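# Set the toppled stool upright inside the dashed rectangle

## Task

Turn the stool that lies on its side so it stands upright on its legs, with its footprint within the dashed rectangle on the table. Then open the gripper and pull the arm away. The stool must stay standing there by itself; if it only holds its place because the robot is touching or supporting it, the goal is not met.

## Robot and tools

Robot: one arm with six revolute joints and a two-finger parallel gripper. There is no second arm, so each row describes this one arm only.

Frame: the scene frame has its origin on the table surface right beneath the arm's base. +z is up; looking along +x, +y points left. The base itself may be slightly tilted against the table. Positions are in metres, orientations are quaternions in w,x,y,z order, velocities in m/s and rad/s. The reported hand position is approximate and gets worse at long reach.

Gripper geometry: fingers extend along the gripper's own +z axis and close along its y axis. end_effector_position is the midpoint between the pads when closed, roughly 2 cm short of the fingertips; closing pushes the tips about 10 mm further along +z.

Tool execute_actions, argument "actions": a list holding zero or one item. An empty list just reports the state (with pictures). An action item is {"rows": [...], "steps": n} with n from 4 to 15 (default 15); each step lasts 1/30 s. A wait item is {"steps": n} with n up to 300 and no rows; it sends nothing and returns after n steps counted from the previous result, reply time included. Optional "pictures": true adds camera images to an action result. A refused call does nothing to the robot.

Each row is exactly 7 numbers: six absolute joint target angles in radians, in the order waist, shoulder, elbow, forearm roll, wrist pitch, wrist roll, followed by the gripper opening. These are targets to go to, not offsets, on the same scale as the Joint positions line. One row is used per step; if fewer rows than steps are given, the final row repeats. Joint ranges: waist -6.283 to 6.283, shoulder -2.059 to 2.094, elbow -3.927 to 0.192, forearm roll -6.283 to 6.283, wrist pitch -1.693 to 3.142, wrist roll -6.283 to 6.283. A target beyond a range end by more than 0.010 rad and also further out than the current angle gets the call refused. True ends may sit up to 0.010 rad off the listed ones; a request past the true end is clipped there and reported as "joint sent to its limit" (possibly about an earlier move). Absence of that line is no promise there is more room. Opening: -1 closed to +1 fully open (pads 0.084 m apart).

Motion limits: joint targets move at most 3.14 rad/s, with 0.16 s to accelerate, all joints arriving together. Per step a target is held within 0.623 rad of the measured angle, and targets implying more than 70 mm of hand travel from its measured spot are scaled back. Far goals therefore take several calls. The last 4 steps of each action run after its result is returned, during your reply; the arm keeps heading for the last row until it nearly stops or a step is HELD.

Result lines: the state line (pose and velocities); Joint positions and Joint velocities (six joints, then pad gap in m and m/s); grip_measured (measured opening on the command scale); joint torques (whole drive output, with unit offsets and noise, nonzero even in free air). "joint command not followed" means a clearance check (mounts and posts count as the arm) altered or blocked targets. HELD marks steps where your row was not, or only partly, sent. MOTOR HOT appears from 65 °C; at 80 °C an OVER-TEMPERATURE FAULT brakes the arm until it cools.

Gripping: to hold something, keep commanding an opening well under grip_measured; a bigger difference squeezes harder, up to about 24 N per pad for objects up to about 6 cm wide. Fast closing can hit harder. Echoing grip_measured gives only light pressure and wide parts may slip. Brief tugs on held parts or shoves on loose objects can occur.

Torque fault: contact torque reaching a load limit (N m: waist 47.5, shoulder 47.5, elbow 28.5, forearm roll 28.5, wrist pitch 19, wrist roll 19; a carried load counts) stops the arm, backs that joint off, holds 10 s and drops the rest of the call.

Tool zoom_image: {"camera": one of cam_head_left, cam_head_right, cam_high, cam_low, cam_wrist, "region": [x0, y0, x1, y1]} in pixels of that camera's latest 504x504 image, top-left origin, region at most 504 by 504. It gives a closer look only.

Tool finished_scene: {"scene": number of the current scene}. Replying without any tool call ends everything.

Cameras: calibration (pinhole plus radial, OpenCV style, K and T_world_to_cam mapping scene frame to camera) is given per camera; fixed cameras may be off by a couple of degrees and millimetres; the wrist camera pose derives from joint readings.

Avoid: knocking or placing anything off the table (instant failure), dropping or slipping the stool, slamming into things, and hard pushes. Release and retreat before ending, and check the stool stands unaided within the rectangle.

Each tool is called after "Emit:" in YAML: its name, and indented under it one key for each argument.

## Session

Emit:
execute_actions:
  actions: []

Scene clock: 0.00 s of 4244.00 s.
end_effector_position=(+0.2703, -0.3759, +0.2619) grip_measured=+1.00 end_effector_quat_wxyz=(-0.043, +0.239, +0.643, +0.726) end_effector_velocity=(-0.000, +0.000, -0.000) end_effector_angular_velocity=(+0.001, +0.001, +0.000)
Joint positions: [-1.487  0.049 -1.285  0.634  2.221  1.832  0.084]
Joint velocities: [ 0.     0.001 -0.    -0.    -0.     0.001  0.   ]
Joint torques (N m, as the arm reports them, + toward a larger angle): no reading
camera_calibration (this result's frames):
cam_wrist: T_world_to_cam=[[0.379082, -0.163376, 0.910827, -0.374107], [0.879041, -0.243942, -0.409609, -0.153416], [0.289109, 0.955929, 0.0511407, 0.40246], [0, 0, 0, 1]] pos_world=[0.160322, -0.483269, 0.257324]

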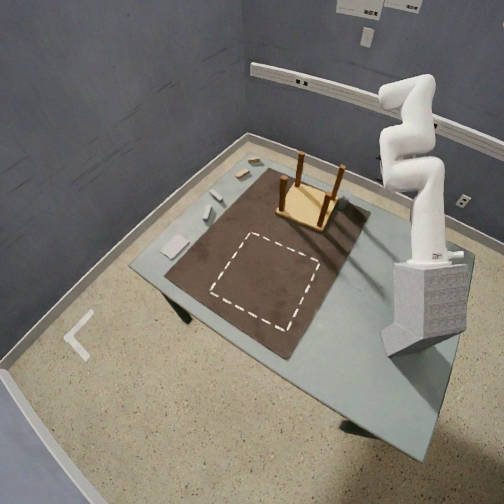

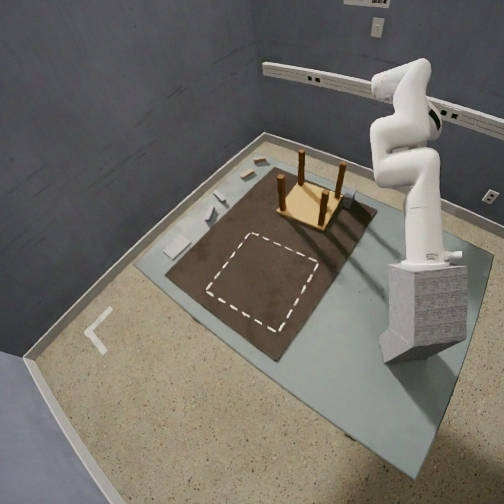

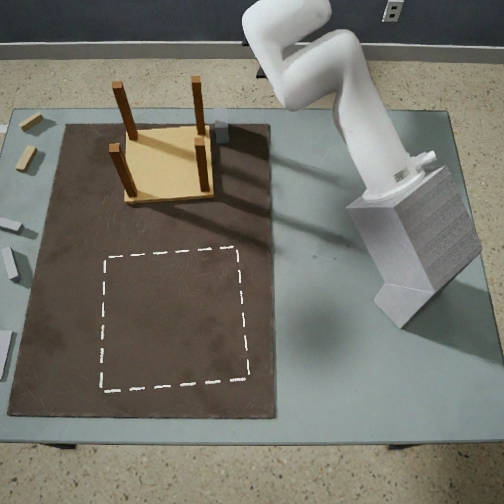

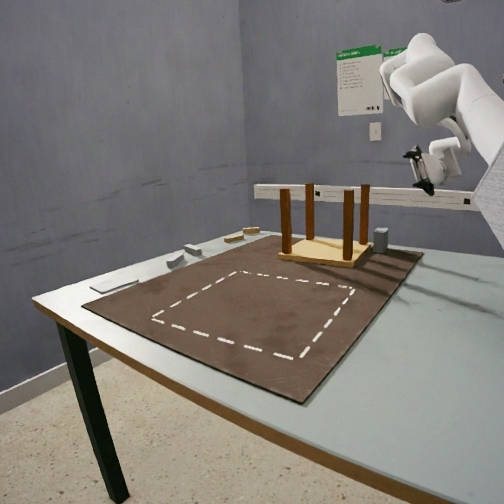

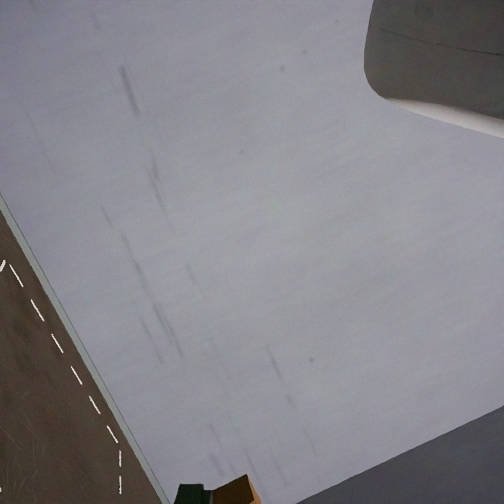

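Emit:
zoom_image:
  camera: "cam_high"
  region: [90, 65, 250, 225]

Emit:
zoom_image:
  camera: "cam_high"
  region: [80, 230, 270, 420]

Emit:
zoom_image:
  camera: "cam_low"
  region: [260, 160, 420, 320]

Region (90, 65, 250, 225) of cam_high's 504x504 image, scaled by 3.150, with more detail than that image has.

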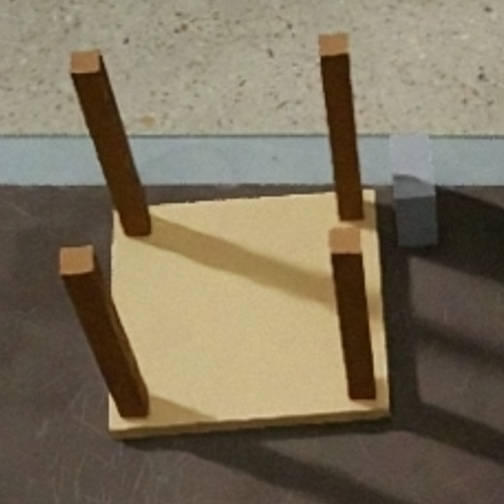

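Region (80, 230, 270, 420) of cam_high's 504x504 image, scaled by 2.653, with more detail than that image has.

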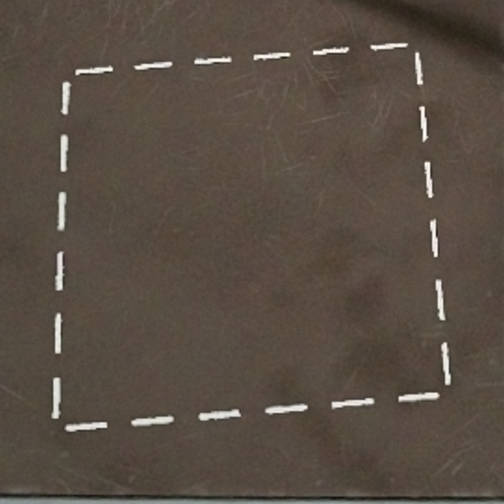

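Region (260, 160, 420, 320) of cam_low's 504x504 image, scaled by 3.150, with more detail than that image has.

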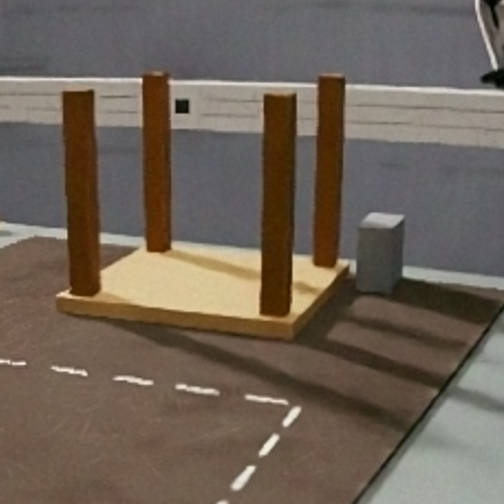

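Emit:
execute_actions:
  actions:
    - {"rows": [[-1.4866,0.0502,-1.2824,0.6393,2.2201,1.8372,1],[-1.4854,0.0536,-1.2746,0.6553,2.2174,1.8526,1],[-1.4834,0.0594,-1.2615,0.6820,2.2129,1.8784,1],[-1.4810,0.0663,-1.2459,0.7140,2.2075,1.9093,1],[-1.4782,0.0744,-1.2276,0.7514,2.2012,1.9454,1],[-1.4750,0.0837,-1.2067,0.7941,2.1940,1.9867,1],[-1.4718,0.0929,-1.1858,0.8367,2.1868,2.0279,1],[-1.4686,0.1021,-1.1649,0.8794,2.1796,2.0691,1],[-1.4654,0.1114,-1.1441,0.9221,2.1724,2.1104,1],[-1.4622,0.1206,-1.1232,0.9648,2.1652,2.1516,1],[-1.4590,0.1299,-1.1023,1.0075,2.1580,2.1929,1],[-1.4558,0.1391,-1.0814,1.0501,2.1508,2.2341,1],[-1.4526,0.1483,-1.0605,1.0928,2.1436,2.2753,1],[-1.4494,0.1576,-1.0397,1.1355,2.1364,2.3166,1],[-1.4462,0.1668,-1.0188,1.1782,2.1292,2.3578,1]], "steps": 15}

Emit:
execute_actions:
  actions:
    - {"rows": [[-1.4430,0.1761,-0.9979,1.2209,2.1220,2.3991,1],[-1.4398,0.1853,-0.9770,1.2635,2.1148,2.4403,1],[-1.4366,0.1945,-0.9561,1.3062,2.1076,2.4815,1],[-1.4334,0.2038,-0.9353,1.3489,2.1004,2.5228,1],[-1.4302,0.2130,-0.9144,1.3916,2.0932,2.5640,1],[-1.4270,0.2223,-0.8935,1.4343,2.0860,2.6053,1],[-1.4238,0.2315,-0.8726,1.4769,2.0788,2.6465,1],[-1.4206,0.2407,-0.8517,1.5196,2.0716,2.6877,1],[-1.4174,0.2500,-0.8309,1.5623,2.0644,2.7290,1],[-1.4146,0.2581,-0.8126,1.5996,2.0581,2.7651,1],[-1.4122,0.2650,-0.7969,1.6316,2.0527,2.7960,1],[-1.4102,0.2708,-0.7839,1.6583,2.0482,2.8218,1],[-1.4086,0.2754,-0.7734,1.6797,2.0446,2.8424,1],[-1.4076,0.2783,-0.7669,1.6930,2.0424,2.8553,1],[-1.4070,0.2800,-0.7630,1.7010,2.0410,2.8630,1]], "steps": 15}

Emit:
execute_actions:
  actions:
    - {"steps": 14}
  pictures: true

Scene clock: 5.10 s of 4244.00 s.
end_effector_position=(+0.2991, -0.3639, +0.2421) grip_measured=+1.00 end_effector_quat_wxyz=(-0.027, +0.330, +0.582, +0.743) end_effector_velocity=(+0.171, +0.059, -0.121) end_effector_angular_velocity=(+0.671, +0.719, -1.076)
Joint positions: [-1.474  0.086 -1.202  0.803  2.192  1.996  0.084]
Joint velocities: [ 0.081  0.241  0.529  1.06  -0.178  1.018  0.   ]
Joint torques (N m, as the arm reports them, + toward a larger angle): [ -8.5  -16.66  -3.05   0.23   2.27  -0.09]
Steps of this call (steps 1 to 90: nothing new was sent; then 1.73 s passed at rest; steps 91 to 101: the first 11 steps of this action). Readings (joint positions):
91: [-1.487 0.049 -1.285 0.634 2.221 1.832]
92: [-1.487 0.049 -1.285 0.634 2.221 1.833]
94: [-1.487 0.050 -1.282 0.642 2.219 1.840]
98: [-1.482 0.064 -1.249 0.710 2.208 1.905]
101: the state above

Scene clock: 5.60 s of 4244.00 s.
end_effector_position=(+0.3654, -0.3659, +0.1676) grip_measured=+1.00 end_effector_quat_wxyz=(-0.019, +0.623, +0.234, +0.746) end_effector_velocity=(+0.037, -0.048, -0.181) end_effector_angular_velocity=(+1.309, +0.889, -1.264)
Joint positions: [-1.428  0.22  -0.9    1.421  2.088  2.592  0.084]
Joint velocities: [ 0.095  0.277  0.62   1.267 -0.213  1.219  0.   ]
Joint torques (N m, as the arm reports them, + toward a larger angle): [ -7.24 -14.8   -0.62  -0.4    2.    -0.18]
Steps of this call (steps 1 to 4: the last 4 steps of your previous action; steps 5 to 15: the first 11 steps of this action). Readings (joint positions):
5: [-1.459 0.129 -1.106 0.999 2.160 2.184]
6: [-1.456 0.137 -1.086 1.040 2.153 2.224]
8: [-1.450 0.156 -1.045 1.124 2.138 2.305]
12: [-1.437 0.192 -0.962 1.293 2.110 2.469]
15: the state above

Scene clock: 6.07 s of 4244.00 s.
end_effector_position=(+0.3613, -0.3762, +0.1251) grip_measured=+1.00 end_effector_quat_wxyz=(-0.029, +0.705, +0.028, +0.708) end_effector_velocity=(-0.002, -0.000, -0.005) end_effector_angular_velocity=(+0.036, +0.019, -0.032)
Joint positions: [-1.407  0.279 -0.765  1.698  2.042  2.86   0.084]
Joint velocities: [ 0.003  0.008  0.015  0.031 -0.005  0.029 -0.   ]
Joint torques (N m, as the arm reports them, + toward a larger angle): [ -7.   -13.41   0.98  -0.85   2.07  -0.27]
Kept back: nothing.
Steps of this call (steps 1 to 4: the last 4 steps of your previous action; steps 5 to 14: the robot went on to your last target). Readings (joint positions):
1: [-1.425 0.229 -0.879 1.463 2.081 2.633]
2: [-1.422 0.238 -0.859 1.504 2.074 2.672]
4: [-1.416 0.254 -0.822 1.578 2.062 2.744]
8: [-1.409 0.275 -0.776 1.672 2.046 2.834]
14: the state above
camera_calibration (this result's frames):
cam_wrist: T_world_to_cam=[[0.0899996, -0.995899, -0.00927837, -0.377721], [0.00175589, 0.00947483, -0.999954, 0.196675], [0.99594, 0.0899791, 0.00260142, -0.19169], [0, 0, 0, 1]] pos_world=[0.224561, -0.360787, 0.19366]

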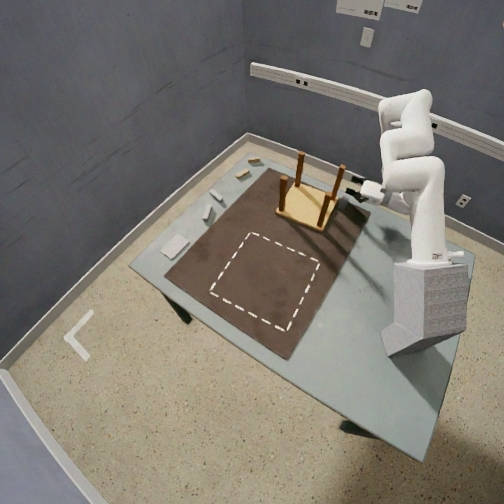

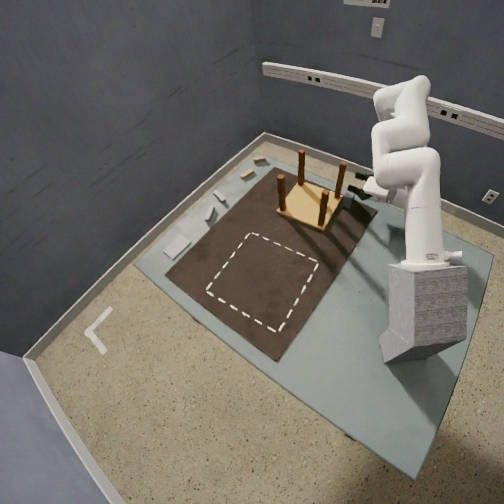

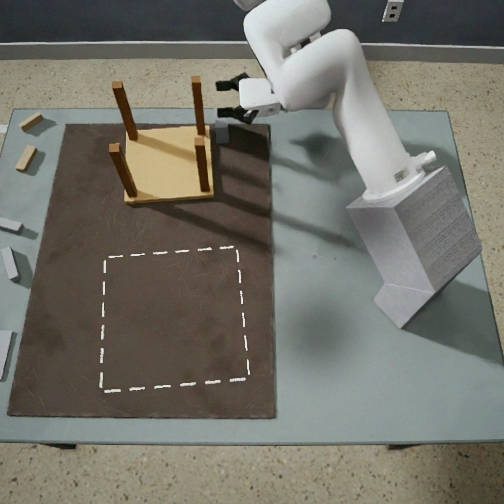

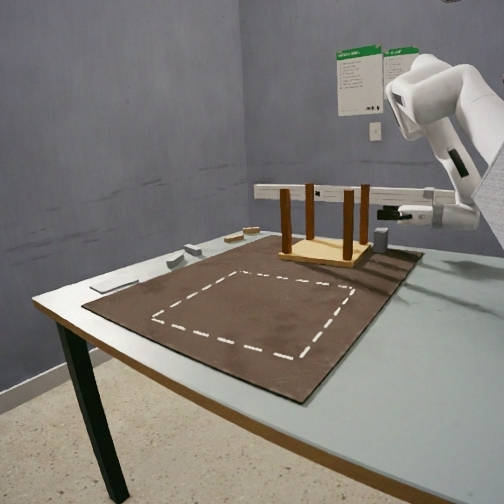

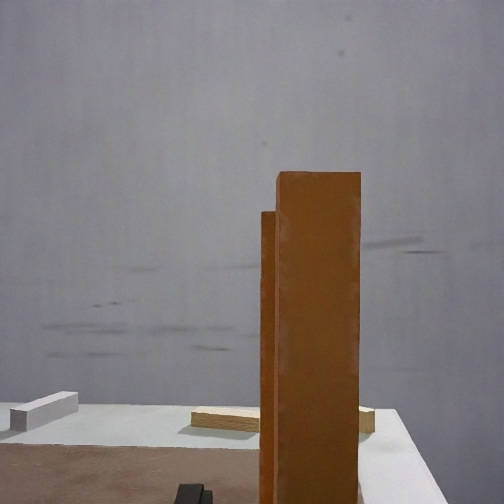

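Emit:
execute_actions:
  actions:
    - {"rows": [[-1.4036,0.2782,-0.7622,1.7043,2.0392,2.8636,1],[-1.3968,0.2747,-0.7607,1.7108,2.0355,2.8649,1],[-1.3866,0.2695,-0.7584,1.7205,2.0300,2.8667,1],[-1.3729,0.2624,-0.7554,1.7336,2.0226,2.8692,1],[-1.3576,0.2545,-0.7519,1.7482,2.0144,2.8720,1],[-1.3405,0.2458,-0.7481,1.7645,2.0052,2.8751,1],[-1.3218,0.2361,-0.7439,1.7824,1.9951,2.8785,1],[-1.3031,0.2264,-0.7397,1.8003,1.9850,2.8819,1],[-1.2860,0.2177,-0.7359,1.8166,1.9758,2.8850,0.9],[-1.2707,0.2098,-0.7324,1.8312,1.9676,2.8878,0.8],[-1.2570,0.2027,-0.7294,1.8443,1.9602,2.8903,0.7],[-1.2468,0.1975,-0.7271,1.8540,1.9547,2.8921,0.6],[-1.2400,0.1940,-0.7256,1.8605,1.9510,2.8934,0.5],[-1.2366,0.1922,-0.7248,1.8638,1.9492,2.8940,0.4]], "steps": 15}

Emit:
execute_actions:
  actions:
    - {"steps": 12}
  pictures: true

Scene clock: 7.40 s of 4244.00 s.
end_effector_position=(+0.3900, -0.3703, +0.1230) grip_measured=+0.89 end_effector_quat_wxyz=(-0.029, +0.707, +0.027, +0.706) end_effector_velocity=(+0.176, +0.038, +0.001) end_effector_angular_velocity=(-0.013, -0.012, +0.010)
Joint positions: [-1.329  0.24  -0.746  1.775  1.999  2.877  0.08 ]
Joint velocities: [ 0.473 -0.244  0.101  0.443 -0.245  0.083 -0.08 ]
Joint torques (N m, as the arm reports them, + toward a larger angle): [ -5.19 -13.71   1.18  -0.78   2.05  -0.34]
Steps of this call (steps 1 to 29: the robot went on to your last target; steps 30 to 40: the first 11 steps of this action). Readings (joint positions):
30: [-1.407 0.280 -0.763 1.701 2.041 2.863]
31: [-1.407 0.280 -0.763 1.701 2.041 2.863]
33: [-1.403 0.278 -0.762 1.705 2.039 2.864]
37: [-1.372 0.262 -0.755 1.735 2.022 2.869]
40: the state above

Scene clock: 7.80 s of 4244.00 s.
end_effector_position=(+0.4231, -0.3624, +0.1242) grip_measured=+0.40 end_effector_quat_wxyz=(-0.029, +0.706, +0.027, +0.707) end_effector_velocity=(+0.005, +0.002, -0.000) end_effector_angular_velocity=(+0.005, +0.002, -0.004)
Joint positions: [-1.239  0.193 -0.725  1.862  1.95   2.894  0.061]
Joint velocities: [ 0.017 -0.007  0.007  0.018 -0.009  0.004 -0.003]
Joint torques (N m, as the arm reports them, + toward a larger angle): [ -4.31 -14.07   0.86  -0.26   2.02  -0.2 ]
Kept back: nothing.
Steps of this call (steps 1 to 4: the last 4 steps of your previous action; steps 5 to 12: the robot went on to your last target). Readings (joint positions):
1: [-1.314 0.232 -0.742 1.790 1.991 2.880]
2: [-1.298 0.224 -0.739 1.805 1.983 2.883]
4: [-1.270 0.210 -0.733 1.830 1.968 2.888]
8: [-1.244 0.196 -0.727 1.856 1.954 2.893]
12: the state above
camera_calibration (this result's frames):
cam_wrist: T_world_to_cam=[[0.0866954, -0.996174, -0.0110431, -0.367985], [-0.00103471, 0.0109948, -0.999939, 0.197244], [0.996234, 0.0867016, -0.0000775532, -0.255408], [0, 0, 0, 1]] pos_world=[0.286553, -0.346602, 0.193149]

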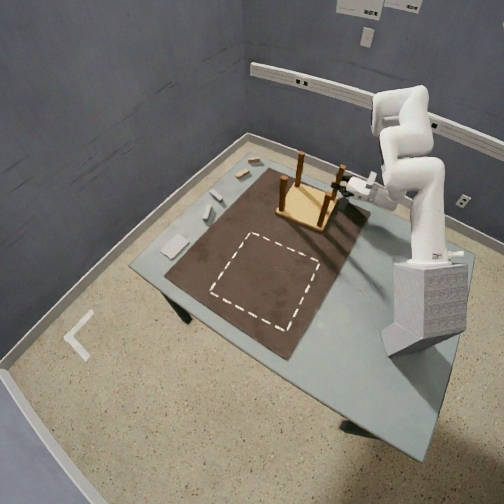

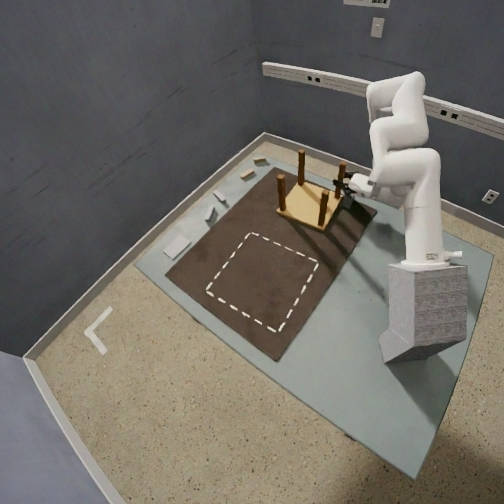

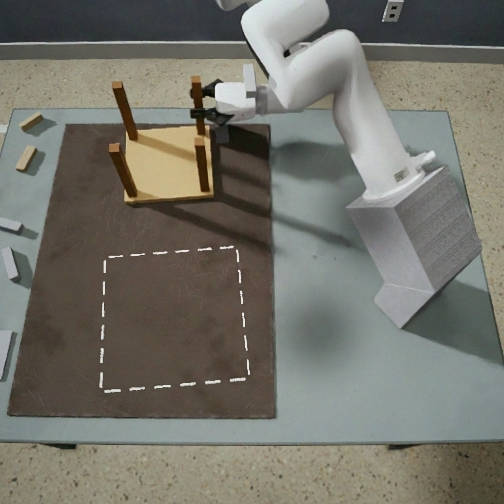

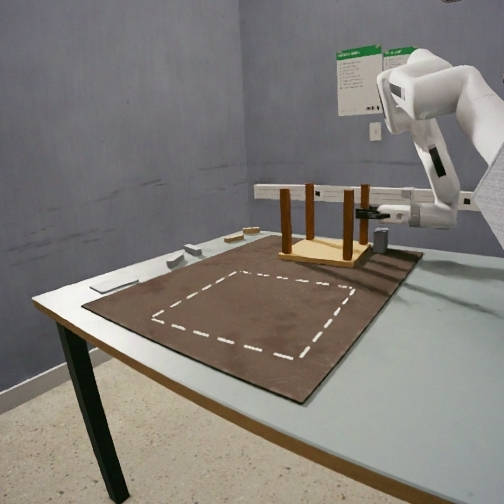

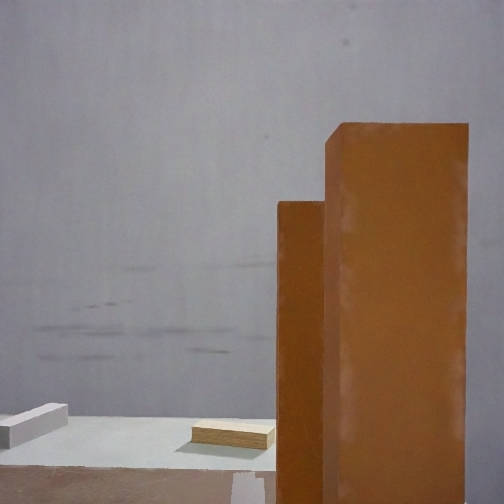

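Emit:
execute_actions:
  actions:
    - {"rows": [[-1.2366,0.1922,-0.7248,1.8638,1.9492,2.8940,0.25],[-1.2366,0.1922,-0.7248,1.8638,1.9492,2.8940,0.1],[-1.2366,0.1922,-0.7248,1.8638,1.9492,2.8940,-0.05],[-1.2366,0.1922,-0.7248,1.8638,1.9492,2.8940,-0.2],[-1.2366,0.1922,-0.7248,1.8638,1.9492,2.8940,-0.3],[-1.2366,0.1922,-0.7248,1.8638,1.9492,2.8940,-0.37],[-1.2366,0.1922,-0.7248,1.8638,1.9492,2.8940,-0.43],[-1.2366,0.1922,-0.7248,1.8638,1.9492,2.8940,-0.49],[-1.2366,0.1922,-0.7248,1.8638,1.9492,2.8940,-0.56],[-1.2366,0.1922,-0.7248,1.8638,1.9492,2.8940,-0.65],[-1.2366,0.1922,-0.7248,1.8638,1.9492,2.8940,-0.75],[-1.2366,0.1922,-0.7248,1.8638,1.9492,2.8940,-0.85],[-1.2366,0.1922,-0.7248,1.8638,1.9492,2.8940,-1.0]], "steps": 15}

Scene clock: 8.47 s of 4244.00 s.
end_effector_position=(+0.4238, -0.3612, +0.1243) grip_measured=-0.47 end_effector_quat_wxyz=(-0.030, +0.706, +0.026, +0.707) end_effector_velocity=(+0.001, -0.002, +0.001) end_effector_angular_velocity=(-0.002, -0.001, +0.007)
Joint positions: [-1.236  0.193 -0.724  1.863  1.949  2.894  0.023]
Joint velocities: [-0.001 -0.005 -0.006 -0.005 -0.003  0.006  0.   ]
Joint torques (N m, as the arm reports them, + toward a larger angle): [ -5.57 -14.49   0.02   1.31   2.35  -0.58]
Steps of this call (steps 1 to 9: the robot went on to your last target; steps 10 to 20: the first 11 steps of this action). Readings (joint positions):
10: [-1.237 0.192 -0.725 1.864 1.949 2.894]
11: [-1.237 0.192 -0.725 1.864 1.949 2.894]
13: [-1.237 0.192 -0.725 1.864 1.949 2.894]
17: [-1.236 0.192 -0.724 1.863 1.949 2.894]
20: the state above

Emit:
execute_actions:
  actions:
    - {"rows": [[-1.2368,0.1872,-0.7191,1.8633,1.9495,2.8867,-1],[-1.2372,0.1793,-0.7100,1.8626,1.9500,2.8750,-1],[-1.2378,0.1674,-0.6963,1.8614,1.9508,2.8574,-1],[-1.2385,0.1524,-0.6792,1.8600,1.9517,2.8354,-1],[-1.2392,0.1375,-0.6621,1.8585,1.9527,2.8135,-1],[-1.2400,0.1226,-0.6450,1.8571,1.9536,2.7915,-1],[-1.2407,0.1077,-0.6279,1.8556,1.9546,2.7696,-1],[-1.2414,0.0928,-0.6108,1.8542,1.9555,2.7476,-1],[-1.2411,0.0799,-0.5952,1.8534,1.9561,2.7259,-1],[-1.2407,0.0669,-0.5795,1.8527,1.9567,2.7043,-1],[-1.2404,0.0540,-0.5639,1.8519,1.9573,2.6826,-1],[-1.2400,0.0411,-0.5482,1.8511,1.9580,2.6610,-1],[-1.2397,0.0282,-0.5326,1.8503,1.9586,2.6393,-1],[-1.2393,0.0152,-0.5169,1.8496,1.9592,2.6177,-1],[-1.2390,0.0023,-0.5013,1.8488,1.9598,2.5960,-1]], "steps": 15}

Emit:
execute_actions:
  actions:
    - {"rows": [[-1.2380,-0.0083,-0.4880,1.8486,1.9600,2.5767,-1],[-1.2370,-0.0189,-0.4748,1.8484,1.9603,2.5574,-1],[-1.2360,-0.0295,-0.4615,1.8481,1.9605,2.5381,-1],[-1.2350,-0.0401,-0.4483,1.8479,1.9608,2.5189,-1],[-1.2340,-0.0507,-0.4350,1.8477,1.9610,2.4996,-1],[-1.2330,-0.0613,-0.4217,1.8475,1.9612,2.4803,-1],[-1.2320,-0.0719,-0.4085,1.8472,1.9615,2.4610,-1],[-1.2310,-0.0825,-0.3952,1.8470,1.9617,2.4417,-1],[-1.2284,-0.0925,-0.3810,1.8475,1.9618,2.4182,-1],[-1.2258,-0.1024,-0.3668,1.8481,1.9619,2.3947,-1],[-1.2232,-0.1124,-0.3526,1.8486,1.9620,2.3712,-1],[-1.2205,-0.1223,-0.3384,1.8491,1.9620,2.3478,-1],[-1.2179,-0.1323,-0.3242,1.8496,1.9621,2.3243,-1],[-1.2153,-0.1422,-0.3100,1.8502,1.9622,2.3008,-1],[-1.2127,-0.1522,-0.2958,1.8507,1.9623,2.2773,-1]], "steps": 15}

Emit:
execute_actions:
  actions:
    - {"steps": 12}
  pictures: true

Scene clock: 12.37 s of 4244.00 s.
end_effector_position=(+0.4228, -0.3497, +0.1450) grip_measured=-0.47 end_effector_quat_wxyz=(+0.007, +0.704, +0.062, +0.707) end_effector_velocity=(-0.005, +0.075, +0.108) end_effector_angular_velocity=(-0.530, -0.044, +0.003)
Joint positions: [-1.24   0.117 -0.639  1.857  1.954  2.783  0.023]
Joint velocities: [-0.01  -0.396  0.459 -0.036  0.024 -0.597 -0.   ]
Joint torques (N m, as the arm reports them, + toward a larger angle): [ -4.29 -15.4    0.32   0.59   3.03  -0.95]
Steps of this call (steps 1 to 4: the last 4 steps of your previous action; steps 5 to 15: the robot went on to your last target; steps 16 to 90: nothing new was sent; then 0.53 s passed at rest; steps 91 to 101: the first 11 steps of this action). Readings (joint positions):
91: [-1.237 0.192 -0.725 1.864 1.949 2.894]
92: [-1.237 0.192 -0.724 1.864 1.949 2.893]
94: [-1.237 0.188 -0.719 1.864 1.949 2.886]
98: [-1.239 0.155 -0.682 1.861 1.951 2.839]
101: the state above

Scene clock: 12.87 s of 4244.00 s.
end_effector_position=(+0.4197, -0.3067, +0.1925) grip_measured=-0.47 end_effector_quat_wxyz=(+0.101, +0.690, +0.155, +0.700) end_effector_velocity=(-0.007, +0.093, +0.079) end_effector_angular_velocity=(-0.504, -0.041, +0.002)
Joint positions: [-1.233 -0.063 -0.419  1.848  1.962  2.476  0.023]
Joint velocities: [ 0.044 -0.311  0.402 -0.003  0.005 -0.607  0.   ]
Joint torques (N m, as the arm reports them, + toward a larger angle): [ -1.28 -12.27   0.86   0.07   2.42  -1.08]
Steps of this call (steps 1 to 4: the last 4 steps of your previous action; steps 5 to 15: the first 11 steps of this action). Readings (joint positions):
5: [-1.240 0.052 -0.561 1.852 1.958 2.679]
6: [-1.240 0.039 -0.546 1.851 1.958 2.657]
8: [-1.239 0.014 -0.516 1.850 1.959 2.615]
12: [-1.236 -0.031 -0.460 1.849 1.961 2.535]
15: the state above

Scene clock: 13.27 s of 4244.00 s.
end_effector_position=(+0.4171, -0.2765, +0.2145) grip_measured=-0.47 end_effector_quat_wxyz=(+0.154, +0.676, +0.207, +0.690) end_effector_velocity=(-0.001, +0.010, +0.007) end_effector_angular_velocity=(-0.071, -0.004, -0.000)
Joint positions: [-1.213 -0.149 -0.3    1.85   1.962  2.284  0.023]
Joint velocities: [ 0.007 -0.03   0.039  0.003 -0.002 -0.082  0.   ]
Joint torques (N m, as the arm reports them, + toward a larger angle): [ -0.68 -10.83   0.92   0.01   1.89  -1.03]
Kept back: nothing.
Steps of this call (steps 1 to 4: the last 4 steps of your previous action; steps 5 to 12: the robot went on to your last target). Readings (joint positions):
1: [-1.231 -0.073 -0.406 1.848 1.962 2.455]
2: [-1.229 -0.084 -0.392 1.848 1.962 2.434]
4: [-1.225 -0.104 -0.365 1.849 1.963 2.389]
8: [-1.216 -0.139 -0.315 1.850 1.963 2.311]
12: the state above
camera_calibration (this result's frames):
cam_wrist: T_world_to_cam=[[0.0764899, -0.869881, 0.487295, -0.348629], [0.0384378, -0.485791, -0.87323, 0.105584], [0.996329, 0.0855238, -0.00372175, -0.256495], [0, 0, 0, 1]] pos_world=[0.278162, -0.230038, 0.26113]

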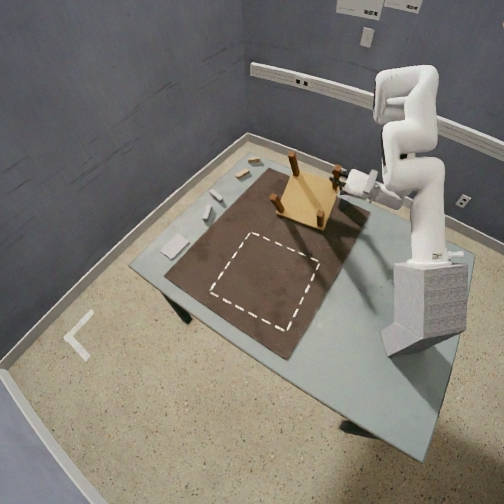

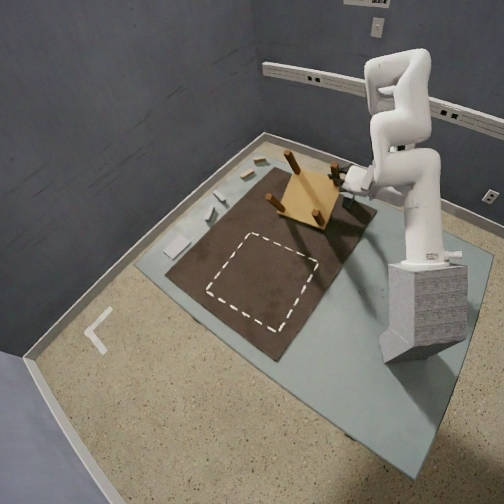

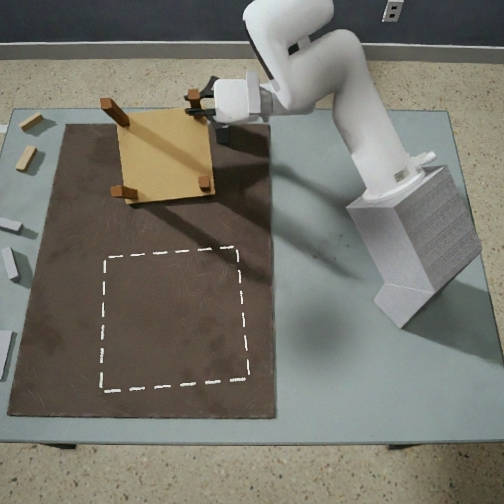

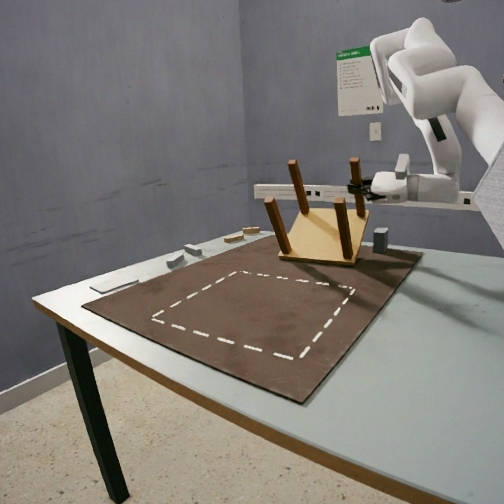

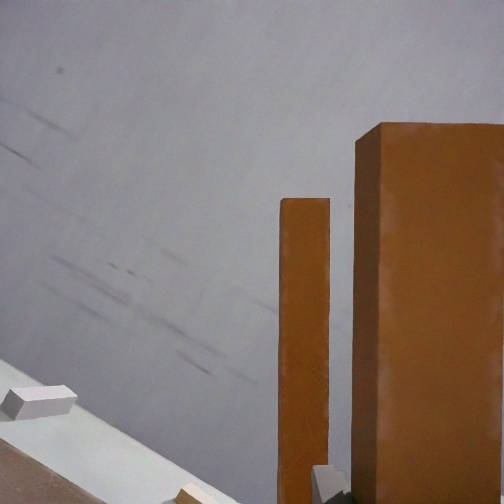

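Emit:
execute_actions:
  actions:
    - {"rows": [[-1.2108,-0.1553,-0.2902,1.8514,1.9622,2.2666,-1],[-1.2075,-0.1604,-0.2810,1.8525,1.9620,2.2486,-1],[-1.2036,-0.1666,-0.2698,1.8539,1.9619,2.2272,-1],[-1.1991,-0.1737,-0.2569,1.8555,1.9616,2.2021,-1],[-1.1946,-0.1809,-0.2439,1.8571,1.9614,2.1770,-1],[-1.1897,-0.1886,-0.2300,1.8589,1.9612,2.1501,-1],[-1.1852,-0.1958,-0.2170,1.8605,1.9609,2.1251,-1],[-1.1803,-0.2035,-0.2031,1.8622,1.9607,2.0982,-1],[-1.1736,-0.2075,-0.1921,1.8647,1.9610,2.0698,-1],[-1.1669,-0.2110,-0.1811,1.8673,1.9613,2.0414,-1],[-1.1602,-0.2140,-0.1701,1.8698,1.9616,2.0130,-1],[-1.1535,-0.2165,-0.1590,1.8724,1.9619,1.9845,-1],[-1.1468,-0.2185,-0.1480,1.8749,1.9622,1.9561,-1],[-1.1401,-0.2200,-0.1370,1.8775,1.9625,1.9277,-1],[-1.1334,-0.2207,-0.1260,1.8800,1.9628,1.8993,-1]], "steps": 15}

Emit:
execute_actions:
  actions:
    - {"rows": [[-1.1254,-0.2190,-0.1193,1.8831,1.9640,1.8710,-1],[-1.1173,-0.2165,-0.1126,1.8862,1.9652,1.8426,-1],[-1.1093,-0.2130,-0.1058,1.8893,1.9663,1.8143,-1],[-1.1013,-0.2090,-0.0991,1.8925,1.9675,1.7859,-1],[-1.0932,-0.2042,-0.0924,1.8956,1.9687,1.7576,-1],[-1.0852,-0.1988,-0.0857,1.8987,1.9699,1.7292,-1],[-1.0771,-0.1928,-0.0789,1.9018,1.9710,1.7009,-1],[-1.0691,-0.1864,-0.0722,1.9049,1.9722,1.6725,-1],[-1.0580,-0.1765,-0.0672,1.9088,1.9755,1.6368,-1],[-1.0469,-0.1660,-0.0626,1.9127,1.9788,1.6011,-1],[-1.0358,-0.1545,-0.0584,1.9166,1.9821,1.5654,-1],[-1.0246,-0.1423,-0.0546,1.9206,1.9853,1.5296,-1],[-1.0135,-0.1295,-0.0512,1.9245,1.9886,1.4939,-1],[-1.0024,-0.1160,-0.0481,1.9284,1.9919,1.4582,-1],[-0.9913,-0.1017,-0.0454,1.9323,1.9952,1.4225,-1]], "steps": 15}

Emit:
execute_actions:
  actions:
    - {"rows": [[-0.9799,-0.0845,-0.0450,1.9354,2.0012,1.3873,-1],[-0.9684,-0.0665,-0.0451,1.9385,2.0073,1.3521,-1],[-0.9570,-0.0480,-0.0456,1.9415,2.0133,1.3168,-1],[-0.9456,-0.0290,-0.0465,1.9446,2.0194,1.2816,-1],[-0.9341,-0.0097,-0.0478,1.9477,2.0254,1.2464,-1],[-0.9227,0.0100,-0.0495,1.9508,2.0314,1.2112,-1],[-0.9112,0.0301,-0.0515,1.9538,2.0375,1.1759,-1],[-0.8998,0.0505,-0.0539,1.9569,2.0435,1.1407,-1],[-0.8860,0.0762,-0.0580,1.9605,2.0522,1.1005,-1],[-0.8722,0.1021,-0.0626,1.9642,2.0609,1.0603,-1],[-0.8584,0.1282,-0.0675,1.9678,2.0696,1.0201,-1],[-0.8447,0.1544,-0.0728,1.9714,2.0782,0.9800,-1],[-0.8309,0.1807,-0.0785,1.9750,2.0869,0.9398,-1],[-0.8171,0.2070,-0.0845,1.9787,2.0956,0.8996,-1],[-0.8033,0.2333,-0.0909,1.9823,2.1043,0.8594,-1]], "steps": 15}

Emit:
execute_actions:
  actions:
    - {"steps": 12}
  pictures: true

Scene clock: 14.37 s of 4244.00 s.
end_effector_position=(+0.4157, -0.2544, +0.2263) grip_measured=-0.47 end_effector_quat_wxyz=(+0.191, +0.663, +0.242, +0.682) end_effector_velocity=(-0.007, +0.116, +0.055) end_effector_angular_velocity=(-0.519, -0.051, +0.001)
Joint positions: [-1.189 -0.191 -0.227  1.86   1.963  2.142  0.024]
Joint velocities: [ 0.145 -0.176  0.352  0.05   0.003 -0.724  0.   ]
Joint torques (N m, as the arm reports them, + toward a larger angle): [ 2.33 -8.83  1.67 -0.19  0.29 -1.08]
Steps of this call (steps 1 to 22: the robot went on to your last target; steps 23 to 33: the first 11 steps of this action). Readings (joint positions):
23: [-1.213 -0.152 -0.296 1.851 1.962 2.277]
24: [-1.213 -0.152 -0.295 1.851 1.962 2.276]
26: [-1.211 -0.155 -0.291 1.851 1.962 2.266]
30: [-1.201 -0.172 -0.261 1.855 1.963 2.209]
33: the state above

Scene clock: 14.87 s of 4244.00 s.
end_effector_position=(+0.4109, -0.1926, +0.2447) grip_measured=-0.47 end_effector_quat_wxyz=(+0.278, +0.625, +0.327, +0.652) end_effector_velocity=(-0.017, +0.129, +0.002) end_effector_angular_velocity=(-0.477, +0.026, +0.015)
Joint positions: [-1.084 -0.196 -0.085  1.898  1.972  1.728  0.023]
Joint velocities: [ 0.26   0.199  0.184  0.105 -0.008 -0.885 -0.002]
Joint torques (N m, as the arm reports them, + toward a larger angle): [ 2.59 -6.1   1.02  1.44 -1.4  -0.52]
Steps of this call (steps 1 to 4: the last 4 steps of your previous action; steps 5 to 15: the first 11 steps of this action). Readings (joint positions):
5: [-1.160 -0.213 -0.170 1.870 1.965 2.010]
6: [-1.153 -0.215 -0.159 1.873 1.965 1.983]
8: [-1.139 -0.217 -0.138 1.877 1.966 1.927]
12: [-1.109 -0.210 -0.106 1.888 1.971 1.814]
15: the state above

Scene clock: 15.37 s of 4244.00 s.
end_effector_position=(+0.4057, -0.1292, +0.2465) grip_measured=-0.48 end_effector_quat_wxyz=(+0.358, +0.579, +0.404, +0.611) end_effector_velocity=(-0.009, +0.122, -0.008) end_effector_angular_velocity=(-0.493, -0.045, -0.005)
Joint positions: [-0.923  0.011 -0.05   1.95   2.029  1.216  0.023]
Joint velocities: [ 0.354  0.613 -0.057  0.095  0.2   -1.078  0.   ]
Joint torques (N m, as the arm reports them, + toward a larger angle): [-0.24 -6.65  0.99  3.19 -0.27 -0.34]
Steps of this call (steps 1 to 4: the last 4 steps of your previous action; steps 5 to 15: the first 11 steps of this action). Readings (joint positions):
5: [-1.035 -0.151 -0.059 1.915 1.983 1.566]
6: [-1.024 -0.140 -0.055 1.919 1.986 1.532]
8: [-1.002 -0.113 -0.049 1.926 1.993 1.462]
12: [-0.957 -0.046 -0.047 1.940 2.011 1.322]
15: the state above

Scene clock: 15.77 s of 4244.00 s.
end_effector_position=(+0.4023, -0.0903, +0.2405) grip_measured=-0.48 end_effector_quat_wxyz=(+0.405, +0.545, +0.450, +0.580) end_effector_velocity=(+0.000, +0.012, -0.002) end_effector_angular_velocity=(-0.093, -0.013, -0.006)
Joint positions: [-0.807  0.227 -0.089  1.981  2.1    0.872  0.023]
Joint velocities: [ 0.047  0.085 -0.025  0.015  0.038 -0.155  0.   ]
Joint torques (N m, as the arm reports them, + toward a larger angle): [-1.37 -9.8   1.25  3.17  1.51 -0.23]
Kept back: nothing.
Steps of this call (steps 1 to 4: the last 4 steps of your previous action; steps 5 to 12: the robot went on to your last target). Readings (joint positions):
1: [-0.911 0.032 -0.052 1.953 2.036 1.179]
2: [-0.899 0.054 -0.055 1.956 2.043 1.142]
4: [-0.873 0.102 -0.063 1.963 2.059 1.066]
8: [-0.825 0.193 -0.081 1.975 2.088 0.925]
12: the state above
camera_calibration (this result's frames):
cam_wrist: T_world_to_cam=[[0.0307477, -0.27409, 0.961212, -0.239996], [0.0767451, -0.958181, -0.27568, 0.0175721], [0.996577, 0.0822449, -0.00842679, -0.256877], [0, 0, 0, 1]] pos_world=[0.262028, -0.0278165, 0.233367]

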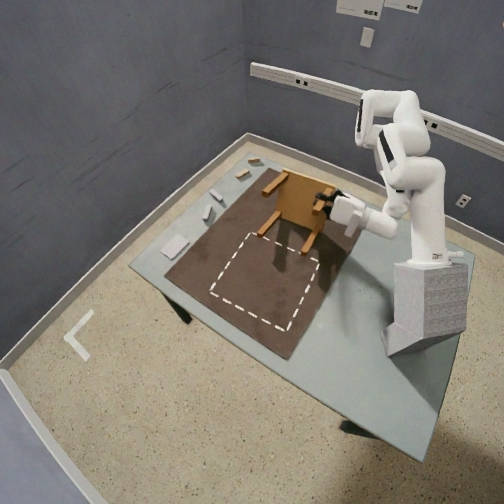

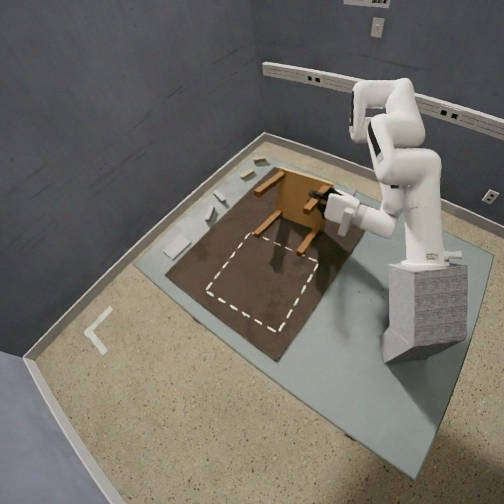

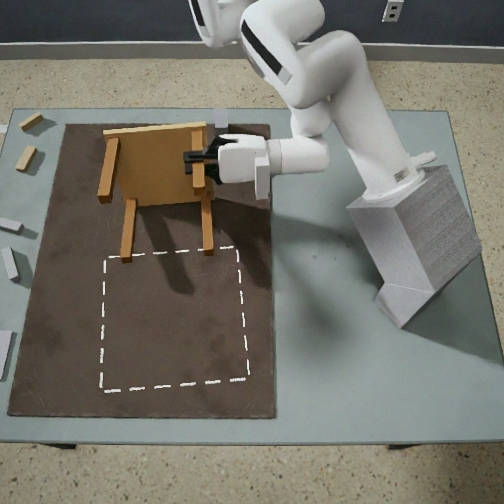

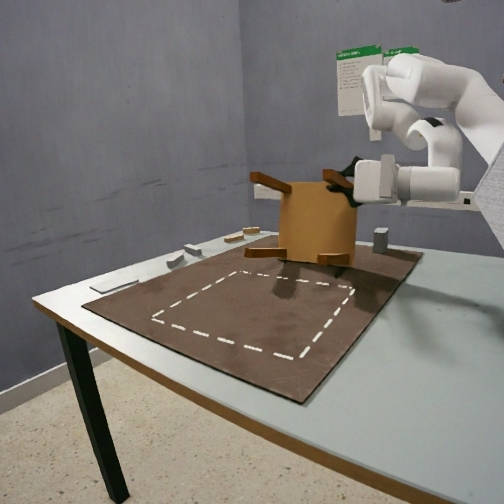

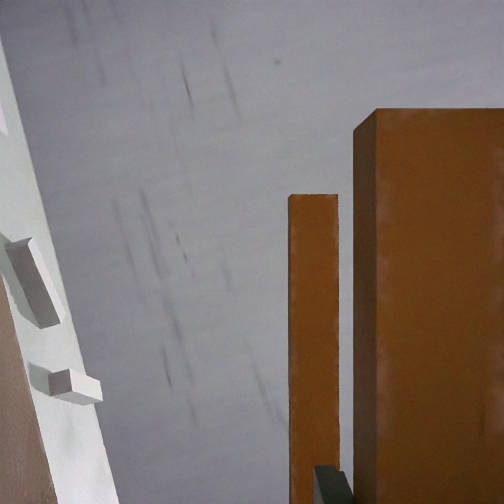

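Emit:
execute_actions:
  actions:
    - {"rows": [[-0.8027,0.2274,-0.0867,1.9838,2.1037,0.8614,-1],[-0.8021,0.2214,-0.0826,1.9854,2.1031,0.8634,-1],[-0.8016,0.2155,-0.0784,1.9869,2.1024,0.8655,-1],[-0.8010,0.2095,-0.0743,1.9885,2.1018,0.8675,-1],[-0.8004,0.2036,-0.0701,1.9900,2.1012,0.8695,-1]], "steps": 12}

Emit:
execute_actions:
  actions:
    - {"rows": [[-0.7947,0.2147,-0.0738,1.9917,2.1052,0.8543,-1],[-0.7852,0.2331,-0.0800,1.9944,2.1119,0.8289,-1],[-0.7739,0.2552,-0.0874,1.9978,2.1200,0.7985,-1],[-0.7606,0.2810,-0.0960,2.0017,2.1294,0.7630,-1],[-0.7474,0.3069,-0.1047,2.0056,2.1388,0.7275,-1],[-0.7332,0.3345,-0.1139,2.0097,2.1488,0.6895,-1],[-0.7199,0.3603,-0.1225,2.0136,2.1582,0.6540,-1],[-0.7057,0.3880,-0.1318,2.0178,2.1683,0.6160,-1],[-0.6923,0.4154,-0.1443,2.0220,2.1787,0.5830,-1],[-0.6790,0.4427,-0.1567,2.0263,2.1891,0.5500,-1],[-0.6656,0.4701,-0.1692,2.0305,2.1995,0.5170,-1],[-0.6523,0.4974,-0.1817,2.0348,2.2100,0.4839,-1],[-0.6389,0.5248,-0.1942,2.0390,2.2204,0.4509,-1],[-0.6256,0.5521,-0.2066,2.0433,2.2308,0.4179,-1],[-0.6122,0.5795,-0.2191,2.0475,2.2412,0.3849,-1]], "steps": 15}

Emit:
execute_actions:
  actions:
    - {"steps": 14}
  pictures: true

Scene clock: 16.87 s of 4244.00 s.
end_effector_position=(+0.4033, -0.0914, +0.2427) grip_measured=-0.48 end_effector_quat_wxyz=(+0.410, +0.543, +0.453, +0.576) end_effector_velocity=(+0.004, -0.010, +0.010) end_effector_angular_velocity=(-0.031, +0.001, -0.012)
Joint positions: [-0.802  0.213 -0.081  1.99   2.101  0.867  0.023]
Joint velocities: [ 0.002 -0.1    0.049  0.041 -0.013  0.03   0.001]
Joint torques (N m, as the arm reports them, + toward a larger angle): [ 2.03 -8.3   5.25 -1.16  2.9  -1.02]
Steps of this call (steps 1 to 25: the robot went on to your last target; steps 26 to 33: the first 8 steps of this action). Readings (joint positions):
26: [-0.803 0.233 -0.091 1.982 2.104 0.859]
27: [-0.803 0.233 -0.091 1.982 2.104 0.860]
29: [-0.803 0.229 -0.088 1.984 2.103 0.861]
33: the state above

Scene clock: 17.37 s of 4244.00 s.
end_effector_position=(+0.4020, -0.0703, +0.2383) grip_measured=-0.48 end_effector_quat_wxyz=(+0.436, +0.522, +0.476, +0.558) end_effector_velocity=(-0.009, +0.117, -0.041) end_effector_angular_velocity=(-0.488, -0.036, +0.009)
Joint positions: [-0.732  0.338 -0.116  2.011  2.15   0.686  0.023]
Joint velocities: [ 0.375  0.734 -0.261  0.105  0.267 -0.961  0.   ]
Joint torques (N m, as the arm reports them, + toward a larger angle): [ 6.47 -7.57  8.14 -4.68  2.47 -0.65]
Steps of this call (steps 1 to 4: the last 4 steps of your previous action; steps 5 to 15: the first 11 steps of this action). Readings (joint positions):
5: [-0.802 0.205 -0.076 1.994 2.101 0.869]
6: [-0.802 0.205 -0.076 1.994 2.101 0.867]
8: [-0.797 0.214 -0.077 1.995 2.105 0.854]
12: [-0.767 0.271 -0.094 2.002 2.126 0.776]
15: the state above

Scene clock: 17.83 s of 4244.00 s.
end_effector_position=(+0.3982, -0.0320, +0.2218) grip_measured=-0.48 end_effector_quat_wxyz=(+0.480, +0.481, +0.518, +0.520) end_effector_velocity=(-0.000, +0.006, -0.002) end_effector_angular_velocity=(-0.036, -0.005, -0.001)
Joint positions: [-0.614  0.575 -0.218  2.047  2.24   0.39   0.023]
Joint velocities: [ 0.02   0.035 -0.018  0.007  0.015 -0.052  0.   ]
Joint torques (N m, as the arm reports them, + toward a larger angle): [ 6.97 -7.22  8.79 -4.54  1.69 -0.77]
Kept back: nothing.
Steps of this call (steps 1 to 4: the last 4 steps of your previous action; steps 5 to 14: the robot went on to your last target). Readings (joint positions):
1: [-0.719 0.363 -0.126 2.015 2.160 0.653]
2: [-0.706 0.389 -0.136 2.018 2.169 0.620]
4: [-0.680 0.442 -0.158 2.026 2.189 0.554]
8: [-0.632 0.539 -0.201 2.041 2.226 0.436]
14: the state above
camera_calibration (this result's frames):
cam_wrist: T_world_to_cam=[[0.00826677, -0.011336, 0.999902, -0.197169], [0.0771762, -0.996946, -0.0119406, 0.00864722], [0.996983, 0.0772673, -0.00736665, -0.258231], [0, 0, 0, 1]] pos_world=[0.258414, 0.0263385, 0.195351]

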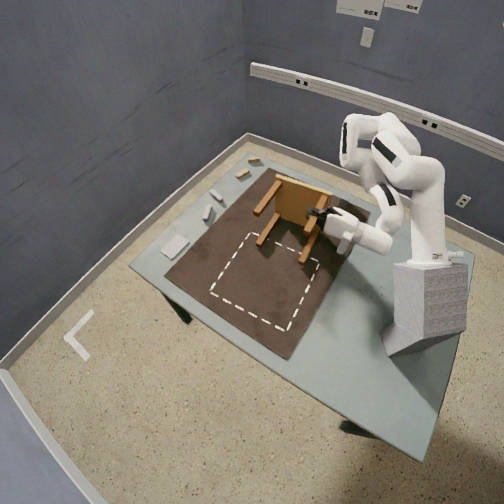

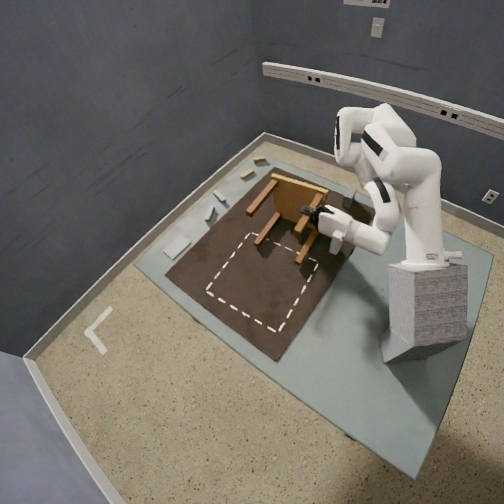

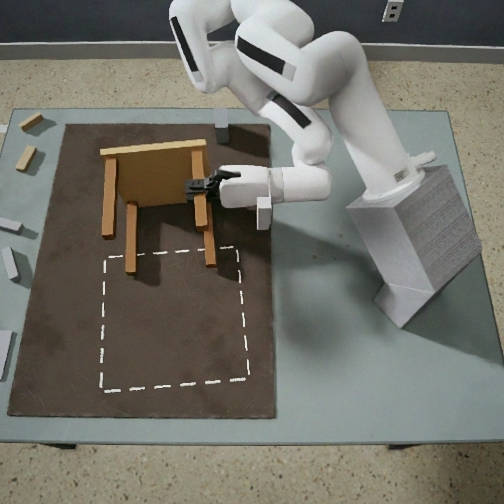

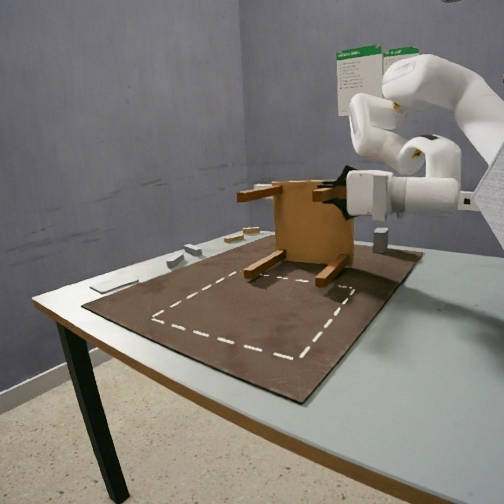

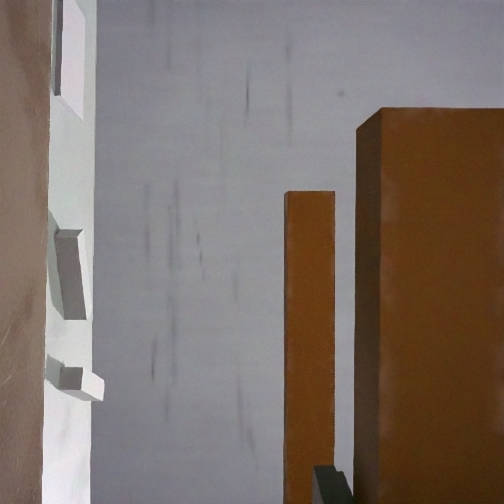

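Emit:
execute_actions:
  actions:
    - {"rows": [[-0.6112,0.5832,-0.2217,2.0479,2.2420,0.3813,-1],[-0.6091,0.5905,-0.2270,2.0486,2.2437,0.3741,-1],[-0.6070,0.5979,-0.2322,2.0493,2.2453,0.3669,-1],[-0.6049,0.6052,-0.2374,2.0500,2.2470,0.3597,-1],[-0.6028,0.6126,-0.2427,2.0507,2.2486,0.3525,-1],[-0.6007,0.6199,-0.2479,2.0515,2.2503,0.3453,-1],[-0.5986,0.6273,-0.2532,2.0522,2.2519,0.3381,-1],[-0.5965,0.6346,-0.2584,2.0529,2.2536,0.3309,-1],[-0.5944,0.6420,-0.2636,2.0536,2.2552,0.3237,-1],[-0.5923,0.6493,-0.2689,2.0543,2.2569,0.3165,-1],[-0.5912,0.6530,-0.2715,2.0547,2.2577,0.3129,-1]], "steps": 15}

Emit:
execute_actions:
  actions:
    - {"steps": 10}

Scene clock: 18.50 s of 4244.00 s.
end_effector_position=(+0.3973, -0.0248, +0.2148) grip_measured=-0.48 end_effector_quat_wxyz=(+0.488, +0.472, +0.526, +0.513) end_effector_velocity=(+0.001, +0.026, -0.037) end_effector_angular_velocity=(-0.158, -0.021, -0.004)
Joint positions: [-0.599  0.624 -0.25   2.05   2.251  0.341  0.023]
Joint velocities: [ 0.059  0.208 -0.162  0.022  0.047 -0.204 -0.001]
Joint torques (N m, as the arm reports them, + toward a larger angle): [ 5.58 -7.05  7.34 -2.05  1.81 -0.44]
Steps of this call (steps 1 to 9: the robot went on to your last target; steps 10 to 20: the first 11 steps of this action). Readings (joint positions):
10: [-0.612 0.579 -0.219 2.047 2.241 0.385]
11: [-0.612 0.579 -0.219 2.047 2.241 0.385]
13: [-0.611 0.583 -0.222 2.048 2.242 0.381]
17: [-0.605 0.604 -0.235 2.048 2.246 0.361]
20: the state above

Scene clock: 18.83 s of 4244.00 s.
end_effector_position=(+0.3969, -0.0213, +0.2107) grip_measured=-0.48 end_effector_quat_wxyz=(+0.493, +0.467, +0.530, +0.508) end_effector_velocity=(+0.000, +0.000, -0.002) end_effector_angular_velocity=(-0.011, -0.001, -0.002)
Joint positions: [-0.591  0.652 -0.269  2.053  2.259  0.314  0.023]
Joint velocities: [ 0.002  0.008 -0.007  0.002  0.003 -0.011  0.   ]
Joint torques (N m, as the arm reports them, + toward a larger angle): [ 3.9  -6.84  4.72  1.13  0.32 -1.23]
Kept back: nothing.
Steps of this call (steps 1 to 4: the last 4 steps of your previous action; steps 5 to 10: the robot went on to your last target). Readings (joint positions):
1: [-0.597 0.631 -0.255 2.051 2.253 0.334]
2: [-0.595 0.638 -0.259 2.051 2.254 0.329]
4: [-0.593 0.646 -0.264 2.052 2.257 0.321]
8: [-0.591 0.651 -0.268 2.053 2.258 0.315]
10: the state above


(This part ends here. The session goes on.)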